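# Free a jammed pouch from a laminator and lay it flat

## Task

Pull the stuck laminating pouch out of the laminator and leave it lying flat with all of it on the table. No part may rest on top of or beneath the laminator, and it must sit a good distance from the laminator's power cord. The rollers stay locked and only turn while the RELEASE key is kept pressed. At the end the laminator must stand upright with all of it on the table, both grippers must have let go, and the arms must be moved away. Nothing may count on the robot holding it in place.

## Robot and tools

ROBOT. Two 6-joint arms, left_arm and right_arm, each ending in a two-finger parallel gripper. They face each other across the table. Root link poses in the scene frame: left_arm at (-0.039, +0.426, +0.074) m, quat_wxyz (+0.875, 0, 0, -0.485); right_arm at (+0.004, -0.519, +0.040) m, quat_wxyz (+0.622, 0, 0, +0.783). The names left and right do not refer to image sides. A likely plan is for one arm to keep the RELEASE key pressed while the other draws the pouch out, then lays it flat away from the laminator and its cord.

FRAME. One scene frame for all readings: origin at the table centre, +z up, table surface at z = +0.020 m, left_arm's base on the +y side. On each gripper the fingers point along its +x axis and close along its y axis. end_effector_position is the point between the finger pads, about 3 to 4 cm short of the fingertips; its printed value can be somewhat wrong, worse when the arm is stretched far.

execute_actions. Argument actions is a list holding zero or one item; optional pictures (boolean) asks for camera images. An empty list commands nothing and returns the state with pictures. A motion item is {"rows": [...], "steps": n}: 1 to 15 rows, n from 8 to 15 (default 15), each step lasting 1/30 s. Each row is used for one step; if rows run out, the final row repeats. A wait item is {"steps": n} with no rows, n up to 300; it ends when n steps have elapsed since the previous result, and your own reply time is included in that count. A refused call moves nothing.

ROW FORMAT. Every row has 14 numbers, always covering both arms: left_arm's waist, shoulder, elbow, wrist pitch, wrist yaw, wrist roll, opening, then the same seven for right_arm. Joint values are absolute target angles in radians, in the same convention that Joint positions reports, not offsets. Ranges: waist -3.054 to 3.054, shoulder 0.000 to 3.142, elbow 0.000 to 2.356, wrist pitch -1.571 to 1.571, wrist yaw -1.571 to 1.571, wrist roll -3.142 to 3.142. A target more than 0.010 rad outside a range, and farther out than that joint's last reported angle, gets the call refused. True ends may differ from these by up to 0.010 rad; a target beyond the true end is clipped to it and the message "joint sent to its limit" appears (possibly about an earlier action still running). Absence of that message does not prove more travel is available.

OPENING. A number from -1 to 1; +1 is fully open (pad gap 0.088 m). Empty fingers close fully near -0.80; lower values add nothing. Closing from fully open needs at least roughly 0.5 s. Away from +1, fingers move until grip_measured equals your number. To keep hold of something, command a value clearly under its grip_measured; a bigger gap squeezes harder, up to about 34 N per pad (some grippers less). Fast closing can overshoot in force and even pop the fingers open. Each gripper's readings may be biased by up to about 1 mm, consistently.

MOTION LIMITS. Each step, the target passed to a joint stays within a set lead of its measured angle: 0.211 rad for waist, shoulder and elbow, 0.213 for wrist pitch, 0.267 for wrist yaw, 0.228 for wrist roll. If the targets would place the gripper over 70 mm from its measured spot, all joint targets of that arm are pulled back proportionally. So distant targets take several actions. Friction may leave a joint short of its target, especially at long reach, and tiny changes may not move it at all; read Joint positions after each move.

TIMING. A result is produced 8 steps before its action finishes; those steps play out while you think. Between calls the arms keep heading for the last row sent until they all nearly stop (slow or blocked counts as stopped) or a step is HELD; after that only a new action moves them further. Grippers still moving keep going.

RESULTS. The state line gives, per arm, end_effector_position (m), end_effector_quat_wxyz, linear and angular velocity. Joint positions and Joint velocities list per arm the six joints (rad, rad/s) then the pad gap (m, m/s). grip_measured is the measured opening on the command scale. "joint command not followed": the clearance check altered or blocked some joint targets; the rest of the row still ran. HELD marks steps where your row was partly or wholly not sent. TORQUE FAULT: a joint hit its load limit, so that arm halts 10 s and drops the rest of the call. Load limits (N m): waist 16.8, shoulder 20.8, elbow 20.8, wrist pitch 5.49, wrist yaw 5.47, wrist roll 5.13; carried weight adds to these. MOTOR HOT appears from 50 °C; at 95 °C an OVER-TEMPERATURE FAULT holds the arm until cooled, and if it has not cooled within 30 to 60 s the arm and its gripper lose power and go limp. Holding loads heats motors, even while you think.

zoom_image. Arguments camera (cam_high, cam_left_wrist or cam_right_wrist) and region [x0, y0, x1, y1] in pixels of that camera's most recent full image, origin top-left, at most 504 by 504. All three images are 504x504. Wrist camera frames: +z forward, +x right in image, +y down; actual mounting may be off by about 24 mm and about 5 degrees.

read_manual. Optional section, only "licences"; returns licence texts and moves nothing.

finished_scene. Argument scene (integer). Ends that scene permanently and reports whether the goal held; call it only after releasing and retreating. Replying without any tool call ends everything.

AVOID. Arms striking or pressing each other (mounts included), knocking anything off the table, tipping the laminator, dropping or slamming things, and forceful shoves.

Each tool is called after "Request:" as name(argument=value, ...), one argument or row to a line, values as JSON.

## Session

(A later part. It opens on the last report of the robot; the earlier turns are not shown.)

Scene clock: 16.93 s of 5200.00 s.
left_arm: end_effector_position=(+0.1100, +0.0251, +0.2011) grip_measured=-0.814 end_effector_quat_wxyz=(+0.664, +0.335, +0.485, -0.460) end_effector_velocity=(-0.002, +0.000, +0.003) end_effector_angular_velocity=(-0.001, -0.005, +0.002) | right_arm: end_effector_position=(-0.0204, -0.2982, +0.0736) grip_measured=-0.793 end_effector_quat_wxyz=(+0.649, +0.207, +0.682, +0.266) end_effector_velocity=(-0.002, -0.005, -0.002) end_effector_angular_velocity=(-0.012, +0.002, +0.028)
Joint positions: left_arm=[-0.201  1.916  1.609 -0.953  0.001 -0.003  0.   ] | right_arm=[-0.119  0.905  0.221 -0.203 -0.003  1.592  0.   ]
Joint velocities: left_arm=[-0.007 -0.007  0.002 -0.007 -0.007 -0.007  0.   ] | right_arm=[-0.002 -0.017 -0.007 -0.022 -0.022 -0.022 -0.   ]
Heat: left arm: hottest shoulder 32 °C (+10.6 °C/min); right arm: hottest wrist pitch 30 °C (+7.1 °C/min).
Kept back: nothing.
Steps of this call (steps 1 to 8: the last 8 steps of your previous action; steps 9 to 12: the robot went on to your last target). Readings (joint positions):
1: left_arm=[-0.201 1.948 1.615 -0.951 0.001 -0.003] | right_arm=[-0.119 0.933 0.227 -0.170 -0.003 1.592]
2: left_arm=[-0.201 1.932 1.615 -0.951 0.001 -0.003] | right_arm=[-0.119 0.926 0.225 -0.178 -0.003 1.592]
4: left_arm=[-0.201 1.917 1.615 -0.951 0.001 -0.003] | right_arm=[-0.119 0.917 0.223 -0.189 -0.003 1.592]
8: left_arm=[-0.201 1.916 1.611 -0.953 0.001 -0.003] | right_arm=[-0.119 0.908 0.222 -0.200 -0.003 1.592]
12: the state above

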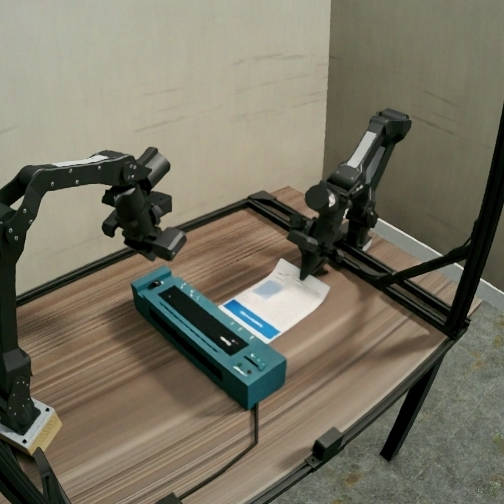

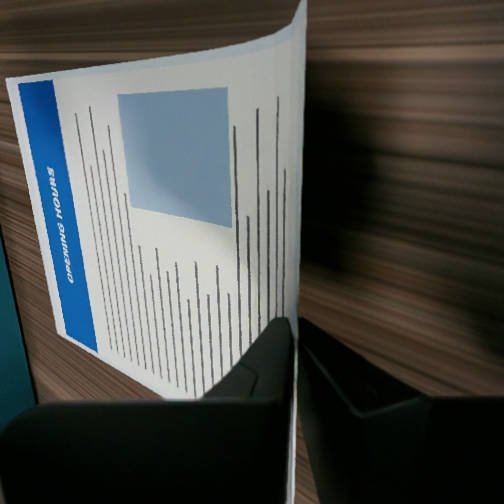

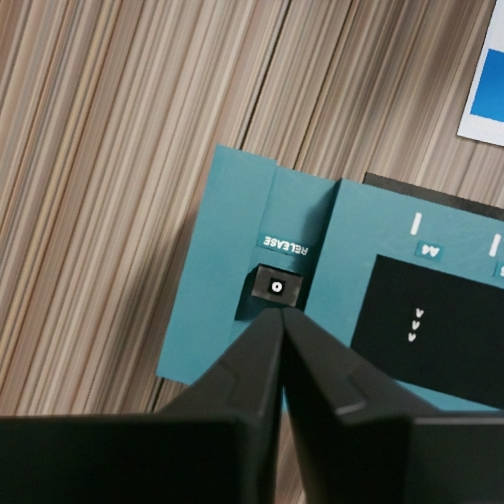

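Request:
execute_actions(
  actions=[
    {"rows":[[-0.3,1.2,0.9,-0.8,0,0,-1,-0.12,0.9,0.21,-0.21,0,1.59,-0.4]],"steps":10},
  ],
)

Request:
execute_actions(
  actions=[
    {"rows":[[-0.3,1.1,0.8,-0.8,0,0,-1,-0.12,0.84,0.23,-0.29,0,1.59,-0.4],[-0.3,1.1,0.8,-0.8,0,0,-1,-0.12,0.8,0.24,-0.34,0,1.59,-0.4],[-0.3,1.1,0.8,-0.8,0,0,-1,-0.12,0.76,0.25,-0.39,0,1.59,-0.4],[-0.3,1.1,0.8,-0.8,0,0,-1,-0.12,0.72,0.26,-0.44,0,1.59,-0.4],[-0.3,1.1,0.8,-0.8,0,0,-1,-0.12,0.68,0.27,-0.49,0,1.59,-0.4],[-0.3,1.1,0.8,-0.8,0,0,-1,-0.12,0.64,0.285,-0.54,0,1.59,-0.4],[-0.3,1.1,0.8,-0.8,0,0,-1,-0.12,0.6,0.3,-0.6,0,1.59,-0.4]]},
  ],
)

Request:
execute_actions(
  actions=[
    {"rows":[[-0.3,1.1,0.8,-0.8,0,0,-1,-0.12,0.5,0.55,-0.75,0,1.59,-0.4]]},
  ],
)

Request:
execute_actions(
  actions=[
    {"steps":12},
  ],
  pictures=true,
)

Scene clock: 17.80 s of 5200.00 s.
left_arm: end_effector_position=(+0.1017, +0.0284, +0.2050) grip_measured=-0.814 end_effector_quat_wxyz=(+0.672, +0.328, +0.466, -0.473) end_effector_velocity=(-0.288, +0.215, +0.020) end_effector_angular_velocity=(-0.001, +0.010, -0.467) | right_arm: end_effector_position=(-0.0204, -0.2988, +0.0733) grip_measured=-0.747 end_effector_quat_wxyz=(+0.649, +0.206, +0.682, +0.266) end_effector_velocity=(+0.000, -0.007, -0.006) end_effector_angular_velocity=(-0.027, -0.002, +0.008)
Joint positions: left_arm=[-0.217  1.855  1.53  -0.887 -0.001 -0.003  0.   ] | right_arm=[-0.119  0.904  0.221 -0.206 -0.003  1.592  0.002]
Joint velocities: left_arm=[-0.471 -1.155 -1.414  0.256  0.007 -0.007  0.   ] | right_arm=[-0.002 -0.007 -0.012 -0.022 -0.007 -0.007  0.104]
Heat: left arm: hottest shoulder 33 °C (+13.5 °C/min); right arm: hottest wrist pitch 30 °C (+6.7 °C/min).
Steps of this call (steps 1 to 24: the robot went on to your last target; steps 25 to 26: the first 2 steps of this action). Readings (joint positions):
25: left_arm=[-0.205 1.889 1.577 -0.910 -0.001 -0.003] | right_arm=[-0.119 0.904 0.221 -0.206 -0.003 1.592]
26: the state above

Scene clock: 18.30 s of 5200.00 s.
left_arm: end_effector_position=(+0.0314, +0.1634, +0.2112) grip_measured=-0.814 end_effector_quat_wxyz=(+0.675, +0.321, +0.420, -0.515) end_effector_velocity=(-0.052, +0.182, -0.052) end_effector_angular_velocity=(-0.076, -0.010, -0.004) | right_arm: end_effector_position=(-0.0181, -0.3197, +0.0865) grip_measured=-0.408 end_effector_quat_wxyz=(+0.653, +0.197, +0.685, +0.257) end_effector_velocity=(+0.013, -0.091, +0.144) end_effector_angular_velocity=(+0.052, -0.005, -0.006)
Joint positions: left_arm=[-0.296  1.198  0.893 -0.809 -0.001 -0.003  0.   ] | right_arm=[-0.119  0.728  0.249 -0.437 -0.003  1.592  0.019]
Joint velocities: left_arm=[-0.007 -0.838 -0.755 -0.007  0.007 -0.007  0.   ] | right_arm=[-0.007 -1.053  0.354 -1.355  0.007 -0.007  0.002]
Heat: left arm: hottest shoulder 33 °C (+13.1 °C/min); right arm: hottest wrist pitch 30 °C (+6.6 °C/min).
Steps of this call (steps 1 to 8: the last 8 steps of your previous action; steps 9 to 15: the first 7 steps of this action). Readings (joint positions):
9: left_arm=[-0.295 1.447 1.133 -0.811 -0.001 -0.003] | right_arm=[-0.119 0.895 0.220 -0.221 -0.003 1.592]
10: left_arm=[-0.295 1.402 1.089 -0.809 -0.001 -0.003] | right_arm=[-0.119 0.877 0.220 -0.248 -0.003 1.592]
12: left_arm=[-0.295 1.312 1.000 -0.807 -0.001 -0.003] | right_arm=[-0.119 0.825 0.224 -0.316 -0.003 1.592]
15: the state above

Scene clock: 18.80 s of 5200.00 s.
left_arm: end_effector_position=(+0.0261, +0.1814, +0.2048) grip_measured=-0.814 end_effector_quat_wxyz=(+0.677, +0.318, +0.415, -0.518) end_effector_velocity=(-0.001, +0.005, -0.003) end_effector_angular_velocity=(+0.010, -0.008, -0.006) | right_arm: end_effector_position=(-0.0180, -0.3201, +0.1864) grip_measured=-0.400 end_effector_quat_wxyz=(+0.624, +0.262, +0.664, +0.320) end_effector_velocity=(+0.001, -0.012, +0.208) end_effector_angular_velocity=(+0.436, +0.036, +0.018)
Joint positions: left_arm=[-0.297  1.109  0.812 -0.803 -0.001 -0.003  0.   ] | right_arm=[-0.119  0.52   0.503 -0.705 -0.003  1.592  0.019]
Joint velocities: left_arm=[-0.002 -0.017 -0.017 -0.007 -0.007  0.007  0.   ] | right_arm=[-0.002 -0.242  0.54  -0.344 -0.007 -0.022  0.   ]
Heat: left arm: hottest shoulder 33 °C (+12.8 °C/min); right arm: hottest wrist pitch 30 °C (+6.4 °C/min).
Steps of this call (steps 1 to 8: the last 8 steps of your previous action; steps 9 to 15: the first 7 steps of this action). Readings (joint positions):
9: left_arm=[-0.297 1.117 0.817 -0.803 -0.001 -0.003] | right_arm=[-0.119 0.604 0.310 -0.619 -0.003 1.592]
10: left_arm=[-0.297 1.115 0.816 -0.803 -0.001 -0.003] | right_arm=[-0.119 0.587 0.337 -0.655 -0.003 1.592]
12: left_arm=[-0.297 1.112 0.814 -0.803 -0.001 -0.003] | right_arm=[-0.119 0.555 0.413 -0.676 -0.003 1.592]
15: the state above

Scene clock: 19.20 s of 5200.00 s.
left_arm: end_effector_position=(+0.0260, +0.1817, +0.2046) grip_measured=-0.814 end_effector_quat_wxyz=(+0.677, +0.318, +0.415, -0.518) end_effector_velocity=(-0.001, -0.001, +0.000) end_effector_angular_velocity=(-0.010, +0.008, +0.001) | right_arm: end_effector_position=(-0.0176, -0.3236, +0.1974) grip_measured=-0.400 end_effector_quat_wxyz=(+0.622, +0.266, +0.662, +0.323) end_effector_velocity=(-0.002, -0.000, +0.010) end_effector_angular_velocity=(+0.027, +0.002, +0.013)
Joint positions: left_arm=[-0.297  1.108  0.81  -0.802 -0.001 -0.003  0.   ] | right_arm=[-0.119  0.503  0.539 -0.745 -0.003  1.592  0.019]
Joint velocities: left_arm=[-0.002 -0.002 -0.002  0.007  0.007 -0.007  0.   ] | right_arm=[ 0.002 -0.012  0.022 -0.007 -0.007 -0.007 -0.   ]
Heat: left arm: hottest shoulder 33 °C (+12.5 °C/min); right arm: hottest elbow 30 °C (+6.2 °C/min).
Kept back: nothing.
Steps of this call (steps 1 to 8: the last 8 steps of your previous action; steps 9 to 12: the robot went on to your last target). Readings (joint positions):
1: left_arm=[-0.297 1.109 0.811 -0.802 -0.001 -0.003] | right_arm=[-0.119 0.513 0.517 -0.715 -0.003 1.592]
2: left_arm=[-0.297 1.109 0.811 -0.802 -0.001 -0.003] | right_arm=[-0.119 0.510 0.524 -0.724 -0.003 1.592]
4: left_arm=[-0.297 1.108 0.811 -0.802 -0.001 -0.003] | right_arm=[-0.119 0.508 0.528 -0.735 -0.003 1.592]
8: left_arm=[-0.297 1.108 0.810 -0.802 -0.001 -0.003] | right_arm=[-0.119 0.506 0.533 -0.742 -0.003 1.592]
12: the state above

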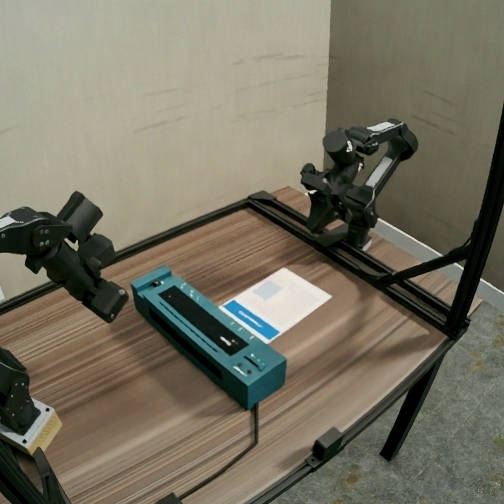

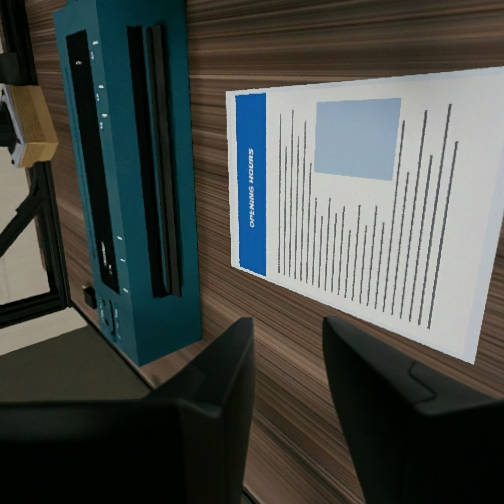

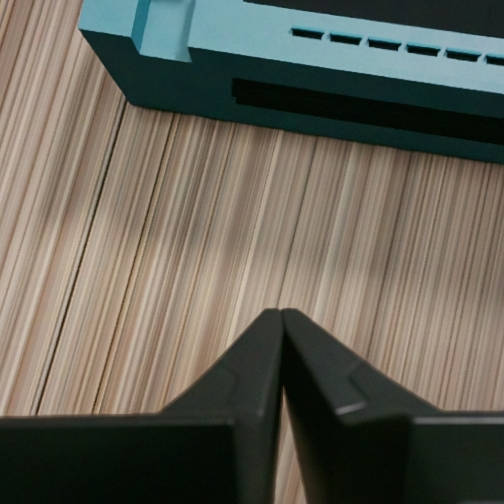

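Request:
finished_scene(
  scene=2,
)

The scene is finished: the task was done.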